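## Task

Plate R83 is poking out of slot 2 of plate hotel H1 (slots counted from 1 at the bottom). Shove it inward until it rests on the rear stop, and it must stay there without the robot holding it. Then release it and move the gripper away.

## Robot and tools

Robot: a single four-axis plate-moving arm with one level gripper. It has a vertical lift, a shoulder, an elbow and a wrist yaw joint. The gripper cannot tilt. Its fingers point along the gripper's +x axis and close along its y axis. The controlled point, end_effector_position, sits midway between the two rubber pads, about 2 to 3 cm behind the fingertips. Hotel H1 has 6 slots, and slot 1 is the lowest.

Scene frame: the origin is on the table surface directly under the arm base. +z is up, and +y is to the left when facing along +x. Each result's state line reports end_effector_position in metres and end_effector_quat_wxyz in this frame. The reported hand position can be slightly off, and more so at long reach. Joint positions lists lift (m, 0.000 to 0.550), shoulder (rad, -2.000 to 2.000), elbow (rad, -2.800 to 2.800), wrist yaw (rad, -12.566 to 12.566), and then the pad gap in metres. If the elbow comes within 0.4 rad of 0, the arm may fold and fault, so keep it bent. Hand target is the pose the controller is currently driving toward. grip_measured is the measured finger opening on the same scale as the commanded opening. It may be off by about 1 mm, with the same bias for the whole scene.

The row format is shared by both motion tools. It is 5 numbers, each in [-1, 1]: dx, dy, dz, rz, opening. The first four are an offset, not a pose. They are measured in the gripper's own axes from the gripper's measured pose at the start of the action, not from where it was last commanded. A value of 1.0 means 0.6 m of travel or 180 degrees of turn. rz turns about the gripper's z axis, positive from +x toward +y. opening is absolute: +1 is fully open (0.140 m), and -1 is closed, which still leaves a 0.066 m gap. Going from open to closed takes at least about 0.6 s. For a firm grip, command about 0.04 below grip_measured. Pads push with up to about 18 N each, and a fast close can push harder.

execute_actions(actions): actions is a list of actions. Each action is a table of up to 15 rows, and each row lasts one 1/30 s control step. A short table repeats its last row until the 15 steps are used. Every row in an action is an offset from that action's start pose, not from the row before. The first action in a call starts from the last pose reported in this scene. An empty list just returns the state and the images. At every step, the command is clipped to within 70 mm and 16 degrees of the measured pose. After an action, the arm goes no further than the last clipped pose, so a long reach needs further actions. The result lists end_effector_position at some steps, and HELD marks a step where part of the row was held back.

move(target, speed, blocking): target is one row as above, an offset from the pose in this scene's latest result that shows one. The gripper travels in a straight line over 0.5 to 10 s, and paths longer than that stop short. It turns the shorter way. speed is in m/s, from 0.002 to 0.5, with a default of 0.25. The turn rate is capped at twice that number in rad/s. The opening is sent when the move starts. The path does not slow for obstacles, and the hand can lag, drift off the path or overshoot the speed, especially with the arm nearly straight. The move: line gives how it ended (done, off_target, moving, held, fault), which limits acted, and the distance to target. paced means the command was clipped. held means a safety check blocked steps, and the arm may speed up afterwards. With blocking=false, the result comes after 0.5 s while the arm keeps moving. Call wait or stop before sending new rows or moves.

wait(seconds): 0 to 10 s, holding the last command. It returns early if a running move finishes. stop(): brakes a running move, and a fast arm needs space to brake. The fingers keep moving. zoom_image(camera, region): camera is one of cam_head_left, cam_head_right, cam_high, cam_low or cam_wrist. region is [x0, y0, x1, y1] in pixels, from the top-left corner, at most 504 by 504. Images are 672x504, except cam_wrist, which is 504x504. finished_scene(scene): ends the numbered scene for good, and its result states success and gives the next task.

Typical sequence: look at the cameras to find the plate edge and slot height. Set the lift to the slot level, line the fingers or pads up with the plate's front edge, and push slowly along the slot until it stops. Check that the plate is seated, back off, and clear the hotel. Then end the scene.

Cautions: offsets come from the measured pose, so repeating a small offset against a rigid stop does not push harder. Against something that gives, it moves further. Push slowly, and do not set the target far beyond the contact point, because speed and overshoot both raise the force. If contact torque hits a joint limit (lift 54 N, shoulder 8.1 N m, elbow 4.05 N m, wrist yaw 1.35 N m), the arm freezes for 10 s. A pose unreachable line means the clearance check altered the command. Holding a load heats the motors: MOTOR HOT appears from 85 °C, and at 100 °C an OVER-TEMPERATURE FAULT brakes the arm. Small disturbances may tug held parts or shift loose ones. Never knock anything off the table, and avoid drops, slams and hard hits. Finish with the plate sitting on its own and the gripper open and clear.

Each tool is called after "Emit:" as a command line: name --argument value for each argument, lists and objects as JSON in quotes; but a table of rows of numbers goes row by row, as --pt "numbers of a row", without its own name.

## Session

Emit:
execute_actions --actions '[]'

Scene clock: 0.00 s.
end_effector_position=(+0.5296, +0.0856, +0.5012) grip_measured=+0.98 end_effector_quat_wxyz=(-0.433, -0.000, -0.000, +0.901)
Joint positions: [ 0.496  0.066 -2.382  0.07   0.139]
Motor temperatures (°C, as the motors report them): [35 30 29 29]
Hand target: +0.530, +0.086, +0.501; -0.433, -0.000, -0.000, +0.901

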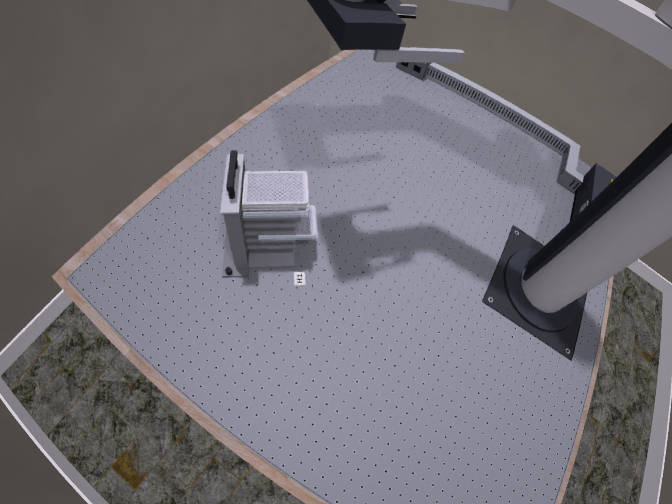

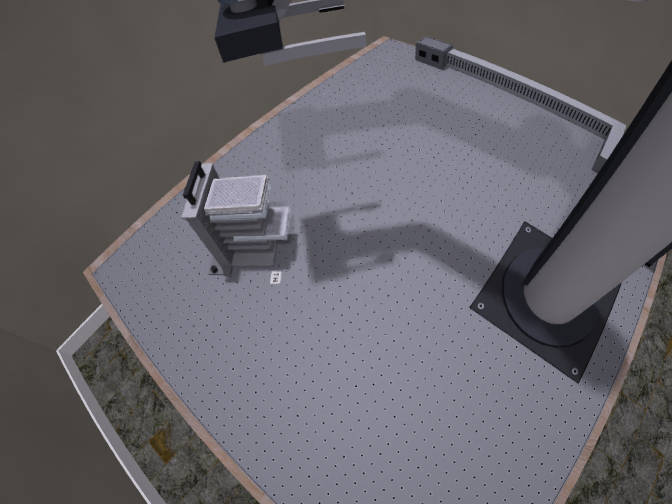

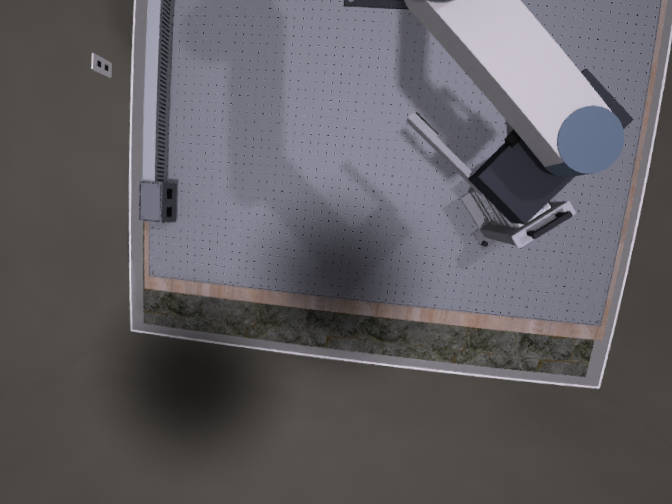

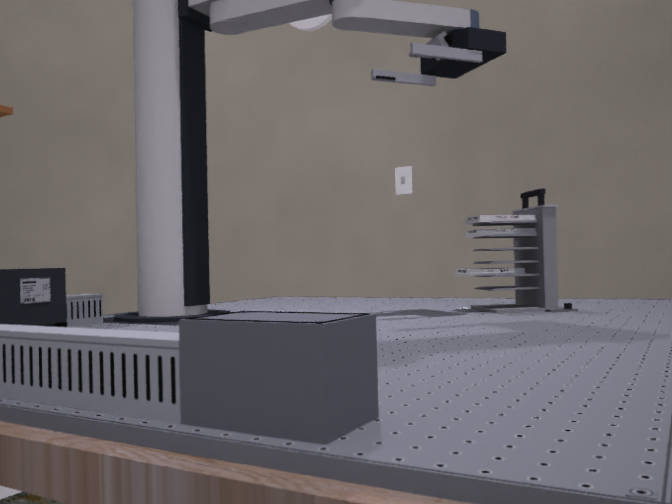

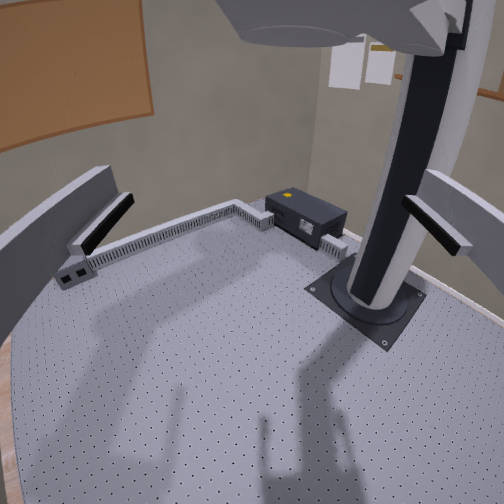

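Emit:
move --target '[0.103,-0.30,-0.3,0.855,-1]' --speed 0.4

Scene clock: 4.87 s.
end_effector_position=(+0.3506, +0.1495, +0.3212) grip_measured=-1.00 end_effector_quat_wxyz=(+0.976, +0.000, +0.000, +0.218)
Joint positions: [ 0.316  0.079 -0.365  0.727  0.066]
Motor temperatures (°C, as the motors report them): [35 30 29 29]
Hand target: +0.351, +0.150, +0.321; +0.976, +0.000, +0.000, +0.218
Off the commanded pose: 0.000 m, 0 deg.
move: done

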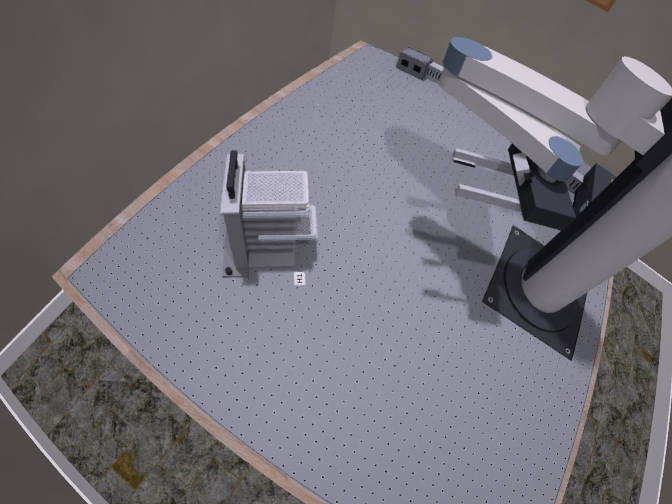

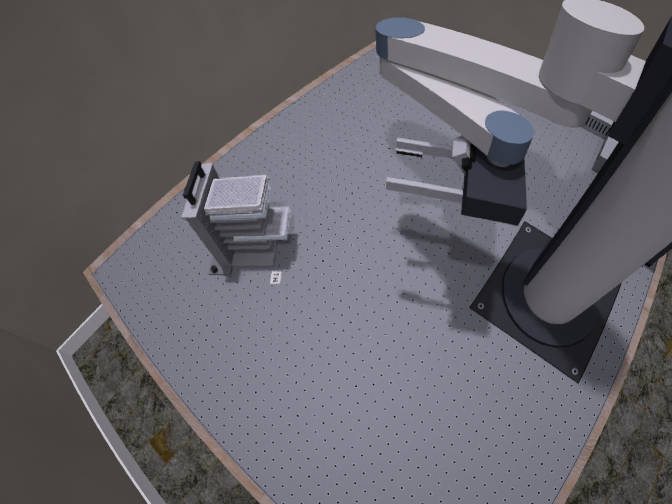

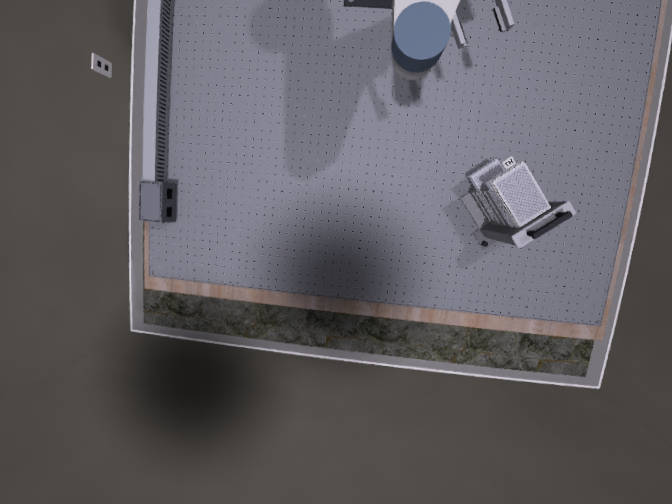

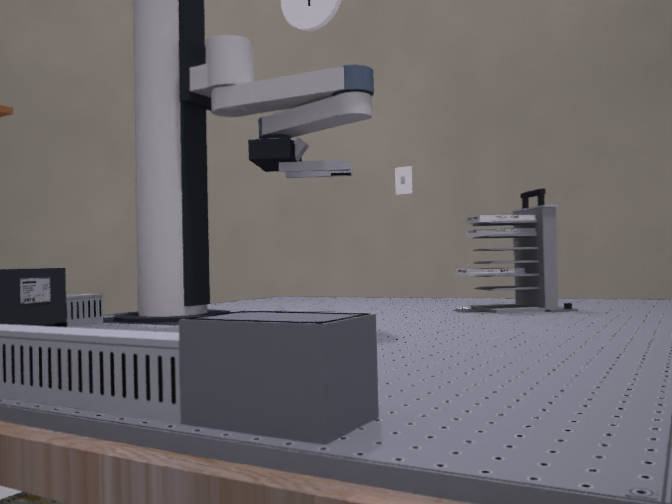

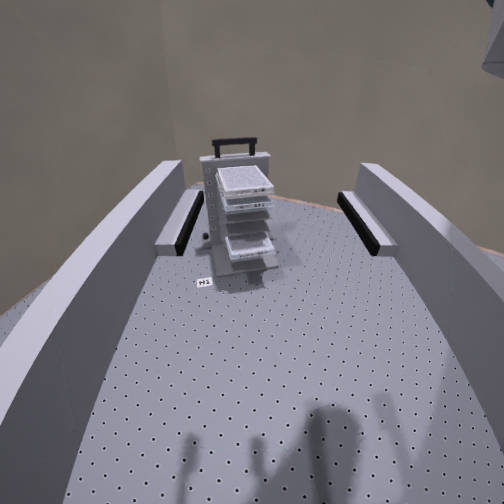

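Emit:
move --target '[0.3,-0.03,-0.38,0.055,-1]' --speed 0.3

Emit:
zoom_image --camera "cam_low" --region '[340,180,600,330]'

Scene clock: 7.07 s.
end_effector_position=(+0.5212, +0.2100, +0.0931) grip_measured=-1.00 end_effector_quat_wxyz=(+0.953, +0.000, +0.000, +0.301)
Joint positions: [ 0.088 -0.4   -1.061  2.074  0.066]
Motor temperatures (°C, as the motors report them): [35 30 29 29]
Hand target: +0.521, +0.210, +0.093; +0.953, +0.000, +0.000, +0.302
Off the commanded pose: 0.000 m, 0 deg.
move: done

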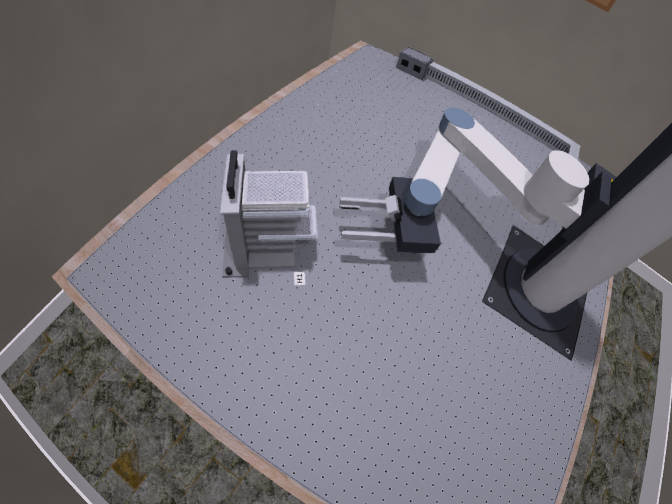

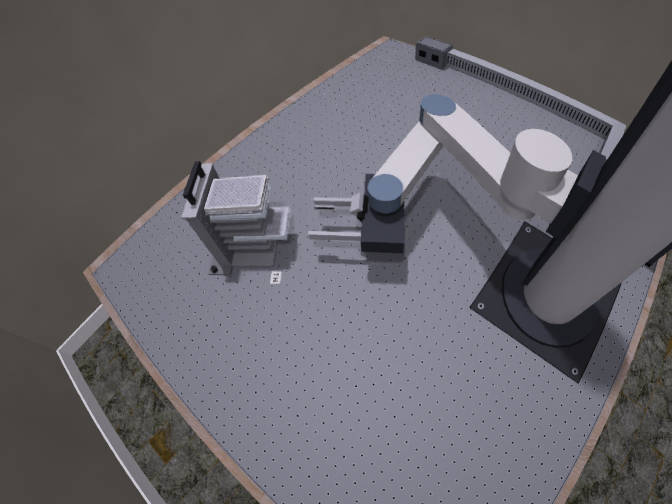

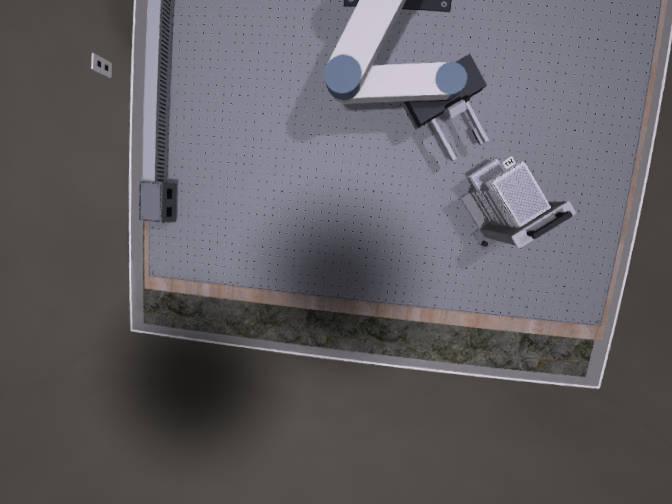

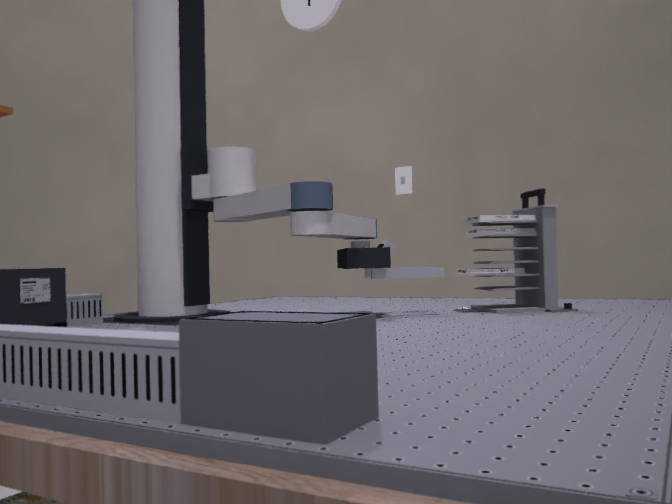

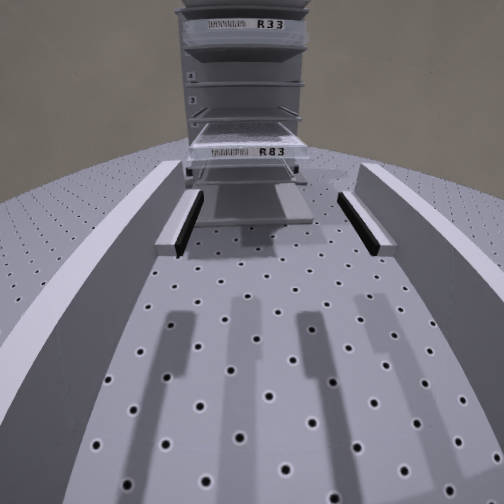

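Region (340, 180, 600, 330) of cam_low's 672x504 image, scaled by 1.938, with more detail than that image has; it fills the top 291 rows of this view, and the rest is white.

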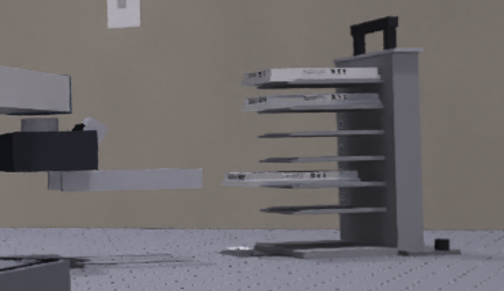

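Emit:
move --target '[0.05,-0.055,0.006,0.017,-1]' --speed 0.1

Emit:
move --target '[0.07,0,0,0,-1]' --speed 0.02

Emit:
zoom_image --camera "cam_low" --region '[340,180,600,330]'

Scene clock: 9.47 s.
end_effector_position=(+0.5649, +0.2001, +0.0967) grip_measured=-1.00 end_effector_quat_wxyz=(+0.945, +0.000, +0.000, +0.326)
Joint positions: [ 0.092 -0.461 -1.231  2.357  0.066]
Motor temperatures (°C, as the motors report them): [35 30 29 29]
Hand target: +0.565, +0.200, +0.097; +0.945, +0.000, +0.000, +0.327
Off the commanded pose: 0.000 m, 0 deg.
move: done

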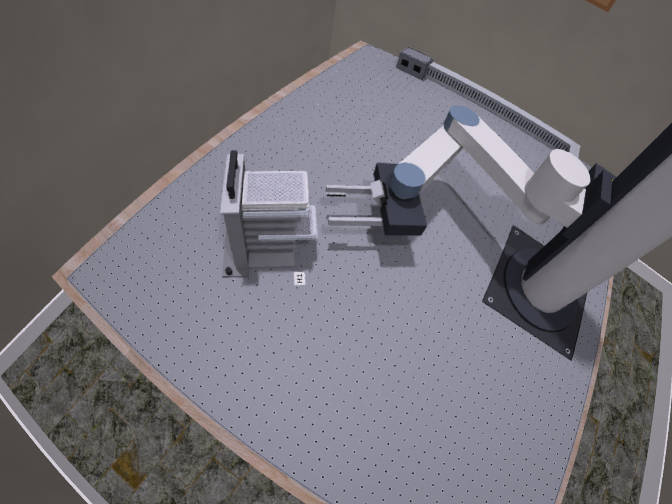

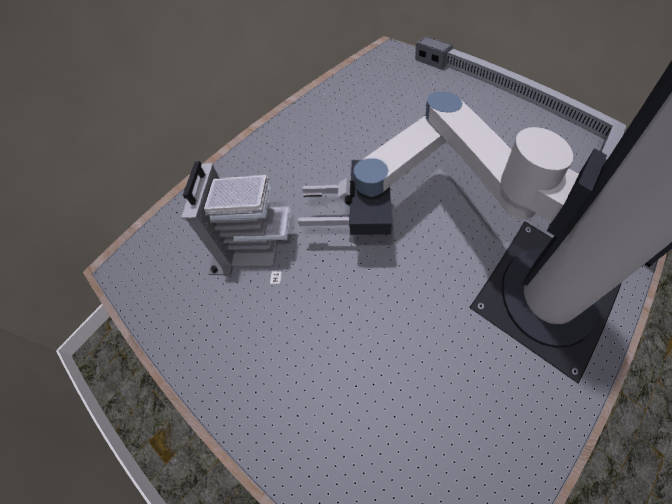

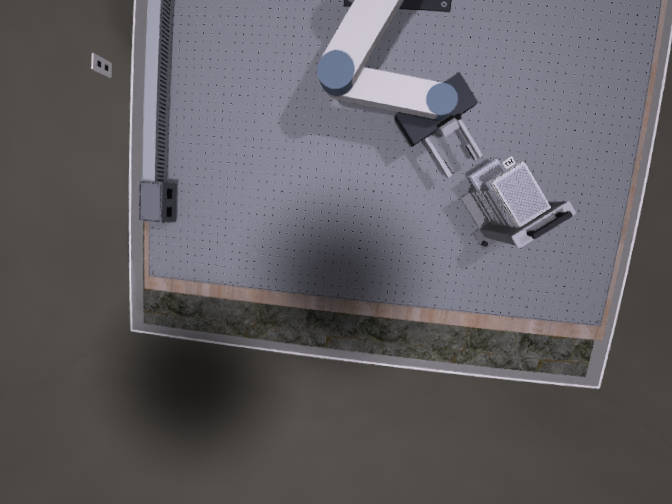

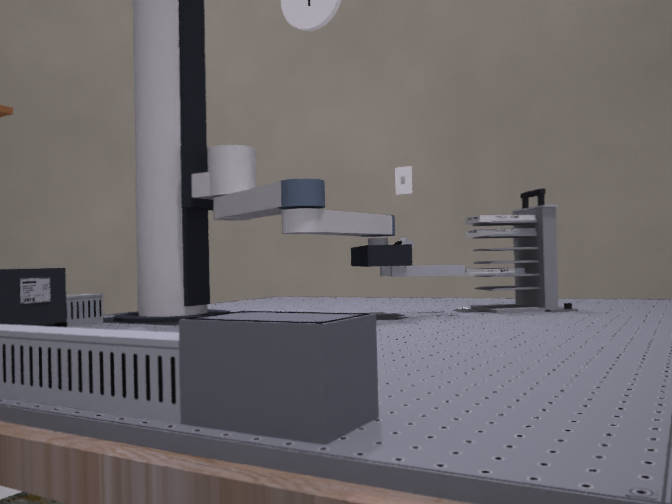

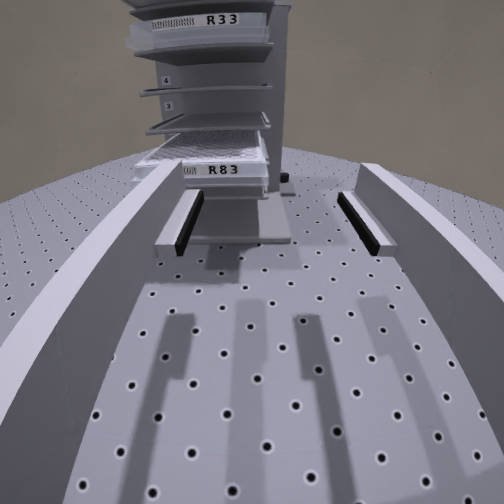

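Scene clock: 11.80 s.
end_effector_position=(+0.5979, +0.2260, +0.0967) grip_measured=-1.00 end_effector_quat_wxyz=(+0.945, +0.000, +0.000, +0.326)
Joint positions: [ 0.092 -0.347 -1.431  2.443  0.066]
Motor temperatures (°C, as the motors report them): [35 30 29 29]
Hand target: +0.598, +0.226, +0.097; +0.945, +0.000, +0.000, +0.326
Off the commanded pose: 0.000 m, 0 deg.
move: done

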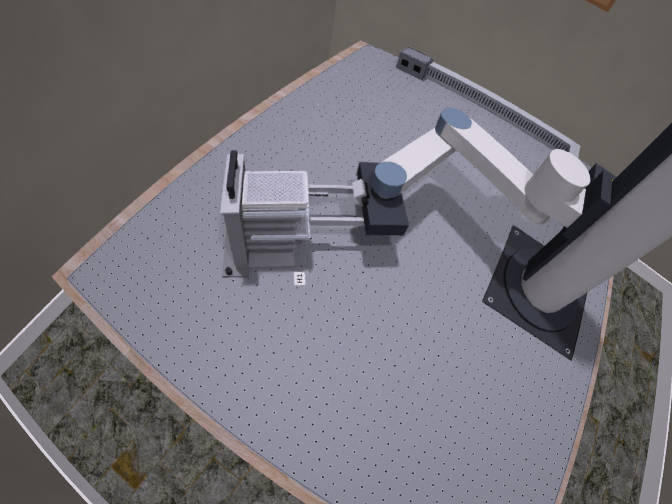

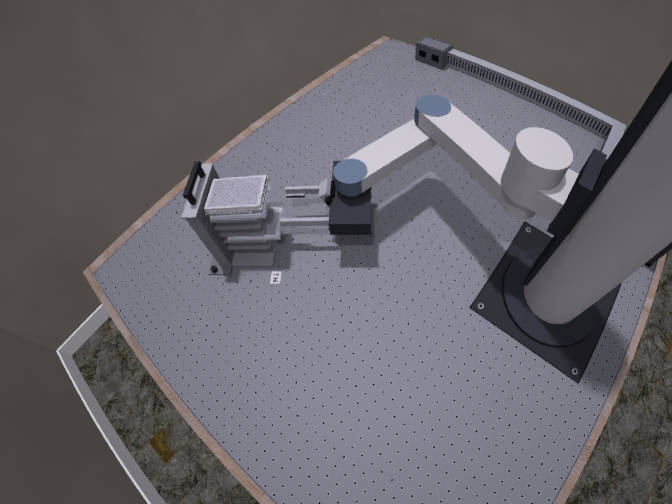

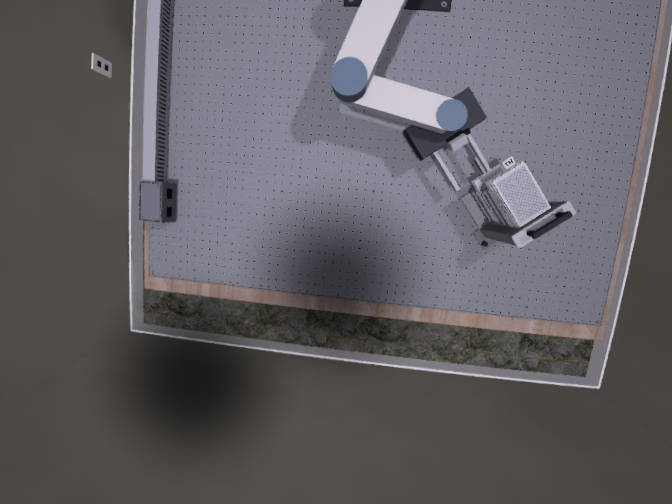

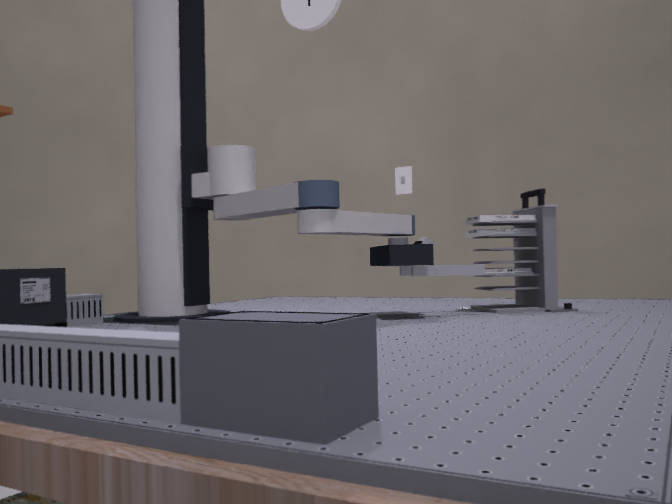

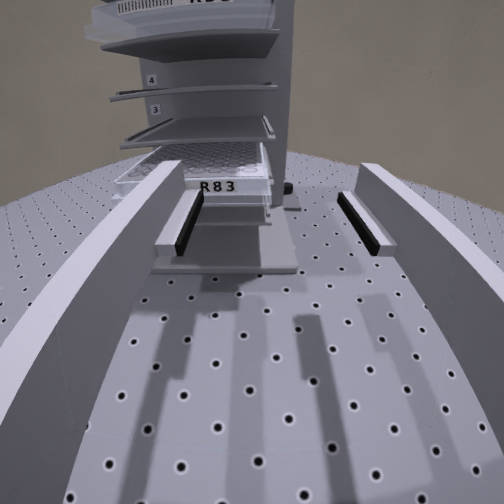

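Region (340, 180, 600, 330) of cam_low's 672x504 image, scaled by 1.938, with more detail than that image has; it fills the top 291 rows of this view, and the rest is white.

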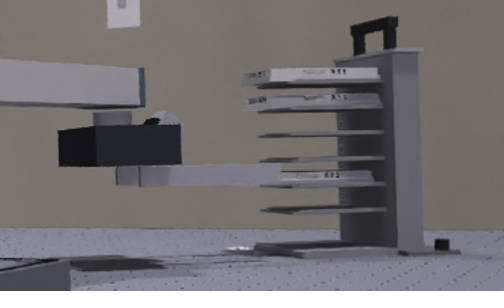

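About 12 mm left; small repeated pushes.

Emit:
execute_actions --actions '[[[0.006,0,0,0,-1]],[[0.006,0,0,0,-1]],[[0.006,0,0,0,-1]],[[0.005,0,0,0,-1]],[[0.005,0,0,0,-1]],[[0.005,0,0,0,-1]],[[0.005,0,0,0,-1]],[[-0.1,0,0,0,-1]],[[-0.1,0,0,0,-1]]]'

Emit:
zoom_image --camera "cam_low" --region '[340,180,600,330]'

Scene clock: 25.27 s.
end_effector_position=(+0.6074, +0.2360, +0.0973) grip_measured=-1.00 end_effector_quat_wxyz=(+0.943, +0.000, +0.000, +0.334)
Joint positions: [ 0.092 -0.309 -1.501  2.491  0.066]
Motor temperatures (°C, as the motors report them): [35 30 30 29]
Hand target: +0.608, +0.236, +0.097; +0.943, +0.000, +0.000, +0.333
Off the commanded pose: 0.004 m, 0 deg.
TORQUE FAULT: the external load on joint 3 (elbow) reached its load limit, and the arm stopped for 10 seconds. That time counts as 19 of the actions that you can send in this scene. The arm's remaining commands of this call were not run. The arm holds where it stopped, with its grip as last carried out, and accepts commands again: back off and push less far. The arm stops again, at the same cost, whenever a joint's load reaches its limit.
Step readings (end_effector_position; steps 1 to 15: 1st action; 16 to 30: 2nd action; 31 to 45: 3rd action; 46 to 60: 4th action; 61 to 75: 5th action; 76 to 90: 6th action):
0: (+0.5979, +0.2260, +0.0967)
1: (+0.5981, +0.2263, +0.0967)
2: (+0.5999, +0.2276, +0.0967)
4: (+0.6007, +0.2282, +0.0967)
8: (+0.6007, +0.2282, +0.0967)
15: (+0.6007, +0.2282, +0.0967)
16: (+0.6010, +0.2285, +0.0967)
17: (+0.6028, +0.2298, +0.0967)
19: (+0.6036, +0.2305, +0.0967)
23: (+0.6036, +0.2305, +0.0967)
30: (+0.6036, +0.2305, +0.0967)
31: (+0.6038, +0.2307, +0.0967)
32: (+0.6056, +0.2320, +0.0967)
34: (+0.6064, +0.2327, +0.0967)
38: (+0.6064, +0.2327, +0.0967)
45: (+0.6064, +0.2327, +0.0967)
46: (+0.6067, +0.2329, +0.0967)
47: (+0.6078, +0.2340, +0.0967)
49: (+0.6076, +0.2341, +0.0967)
53: (+0.6076, +0.2340, +0.0967)
60: (+0.6076, +0.2340, +0.0967)
61: (+0.6078, +0.2342, +0.0967)
62: (+0.6084, +0.2353, +0.0968)
64: (+0.6084, +0.2352, +0.0969)
68: (+0.6084, +0.2352, +0.0969)
75: (+0.6084, +0.2352, +0.0969)
76: (+0.6085, +0.2354, +0.0970)
77: (+0.6079, +0.2363, +0.0972)
79: (+0.6074, +0.2360, +0.0973)
83: (+0.6074, +0.2360, +0.0973)
90: (+0.6074, +0.2360, +0.0973)

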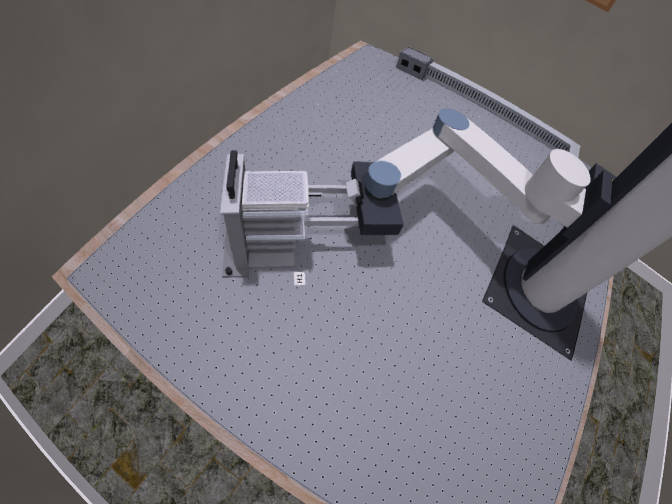

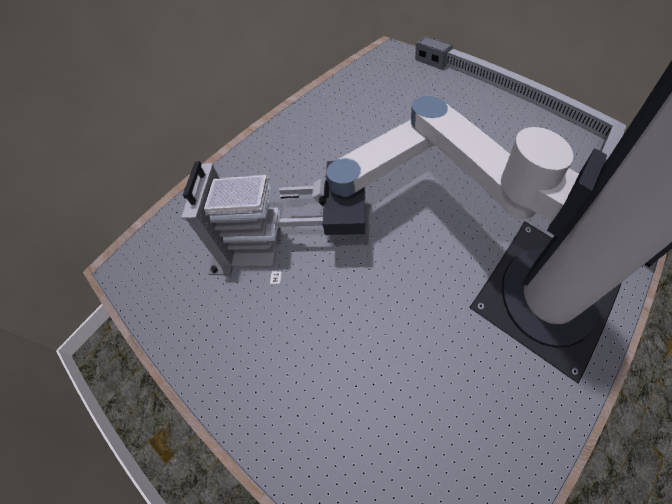

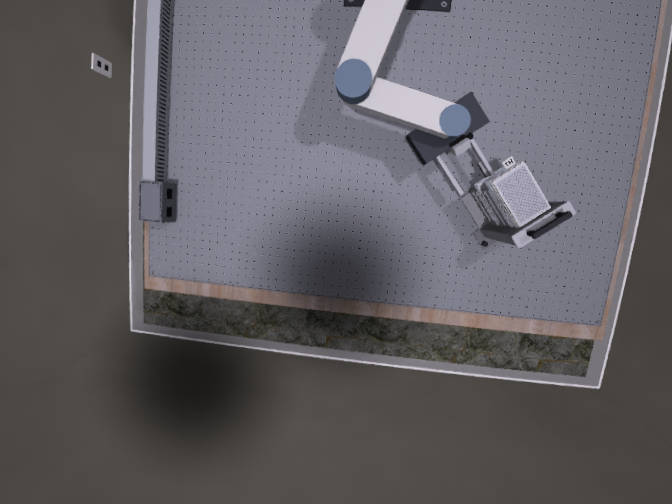

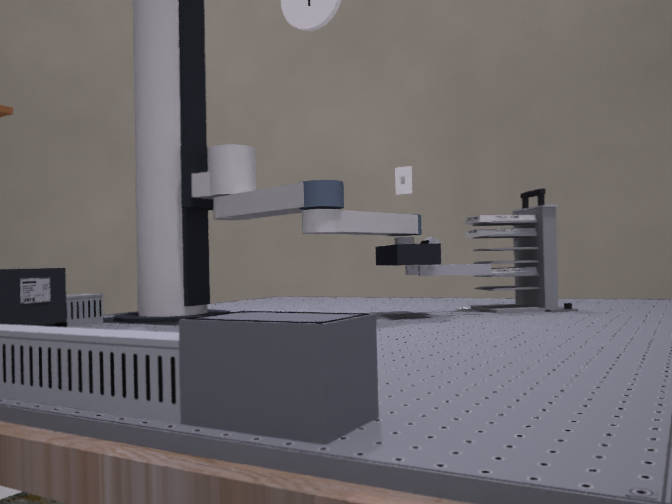

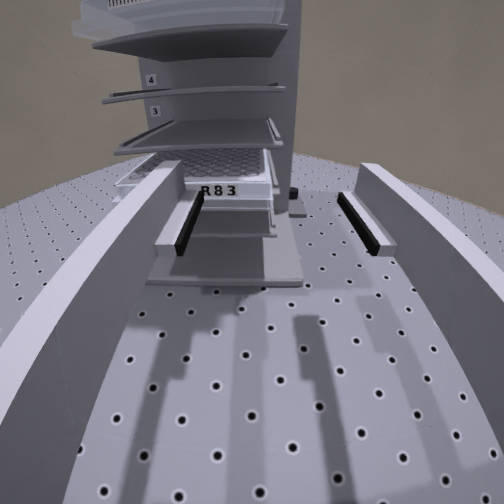

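Region (340, 180, 600, 330) of cam_low's 672x504 image, scaled by 1.938, with more detail than that image has; it fills the top 291 rows of this view, and the rest is white.

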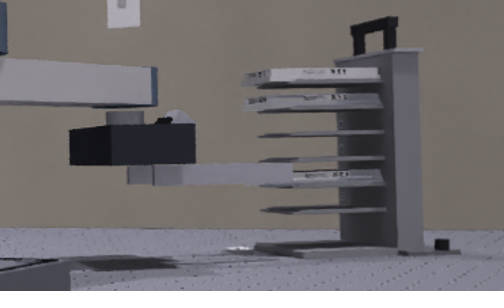

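Emit:
move --target '[-0.2,0,0,0,-1]'

Emit:
finished_scene --scene 1

Scene clock: 26.73 s.
end_effector_position=(+0.5142, +0.1603, +0.0973) grip_measured=-1.00 end_effector_quat_wxyz=(+0.943, +0.000, +0.000, +0.334)
Joint positions: [ 0.092 -0.642 -0.954  2.277  0.066]
Motor temperatures (°C, as the motors report them): [35 30 30 29]
Hand target: +0.514, +0.160, +0.097; +0.943, +0.000, +0.000, +0.334
Off the commanded pose: 0.000 m, 0 deg.
move: done

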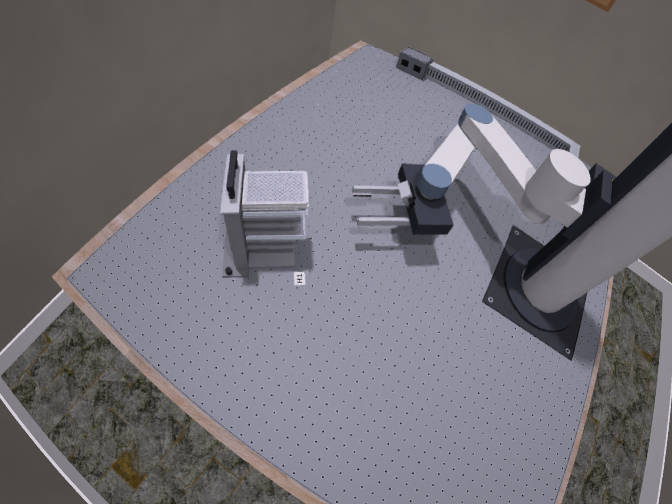

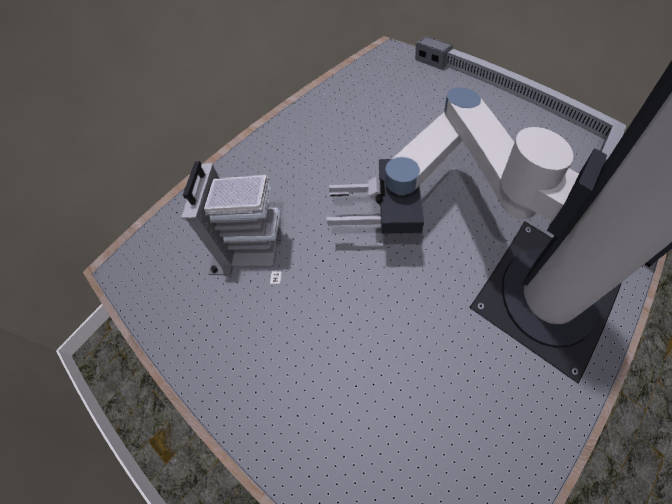

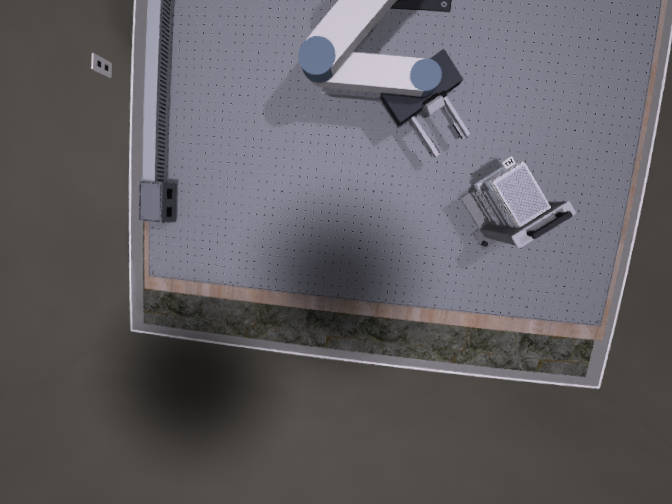

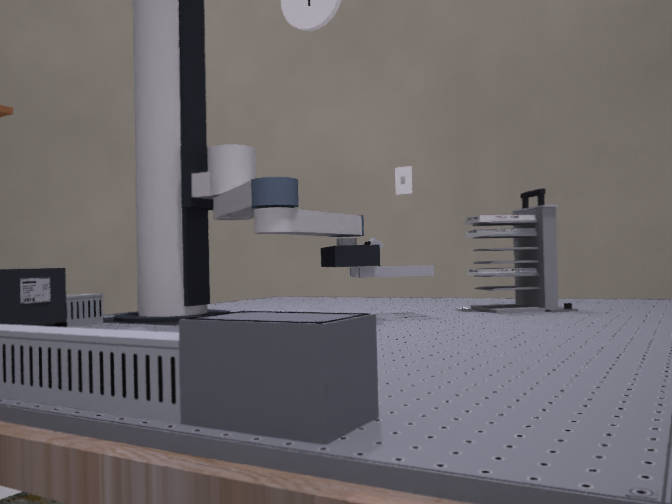

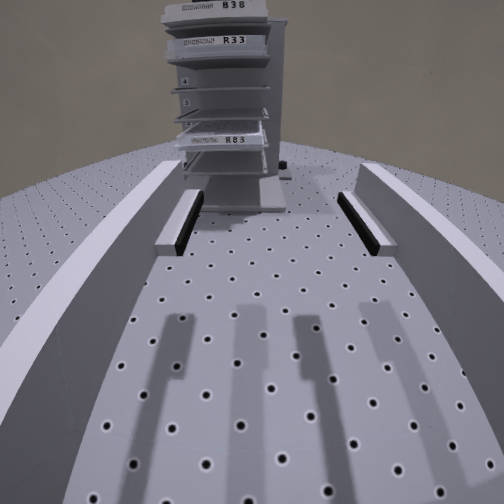

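The scene is finished: the task was done.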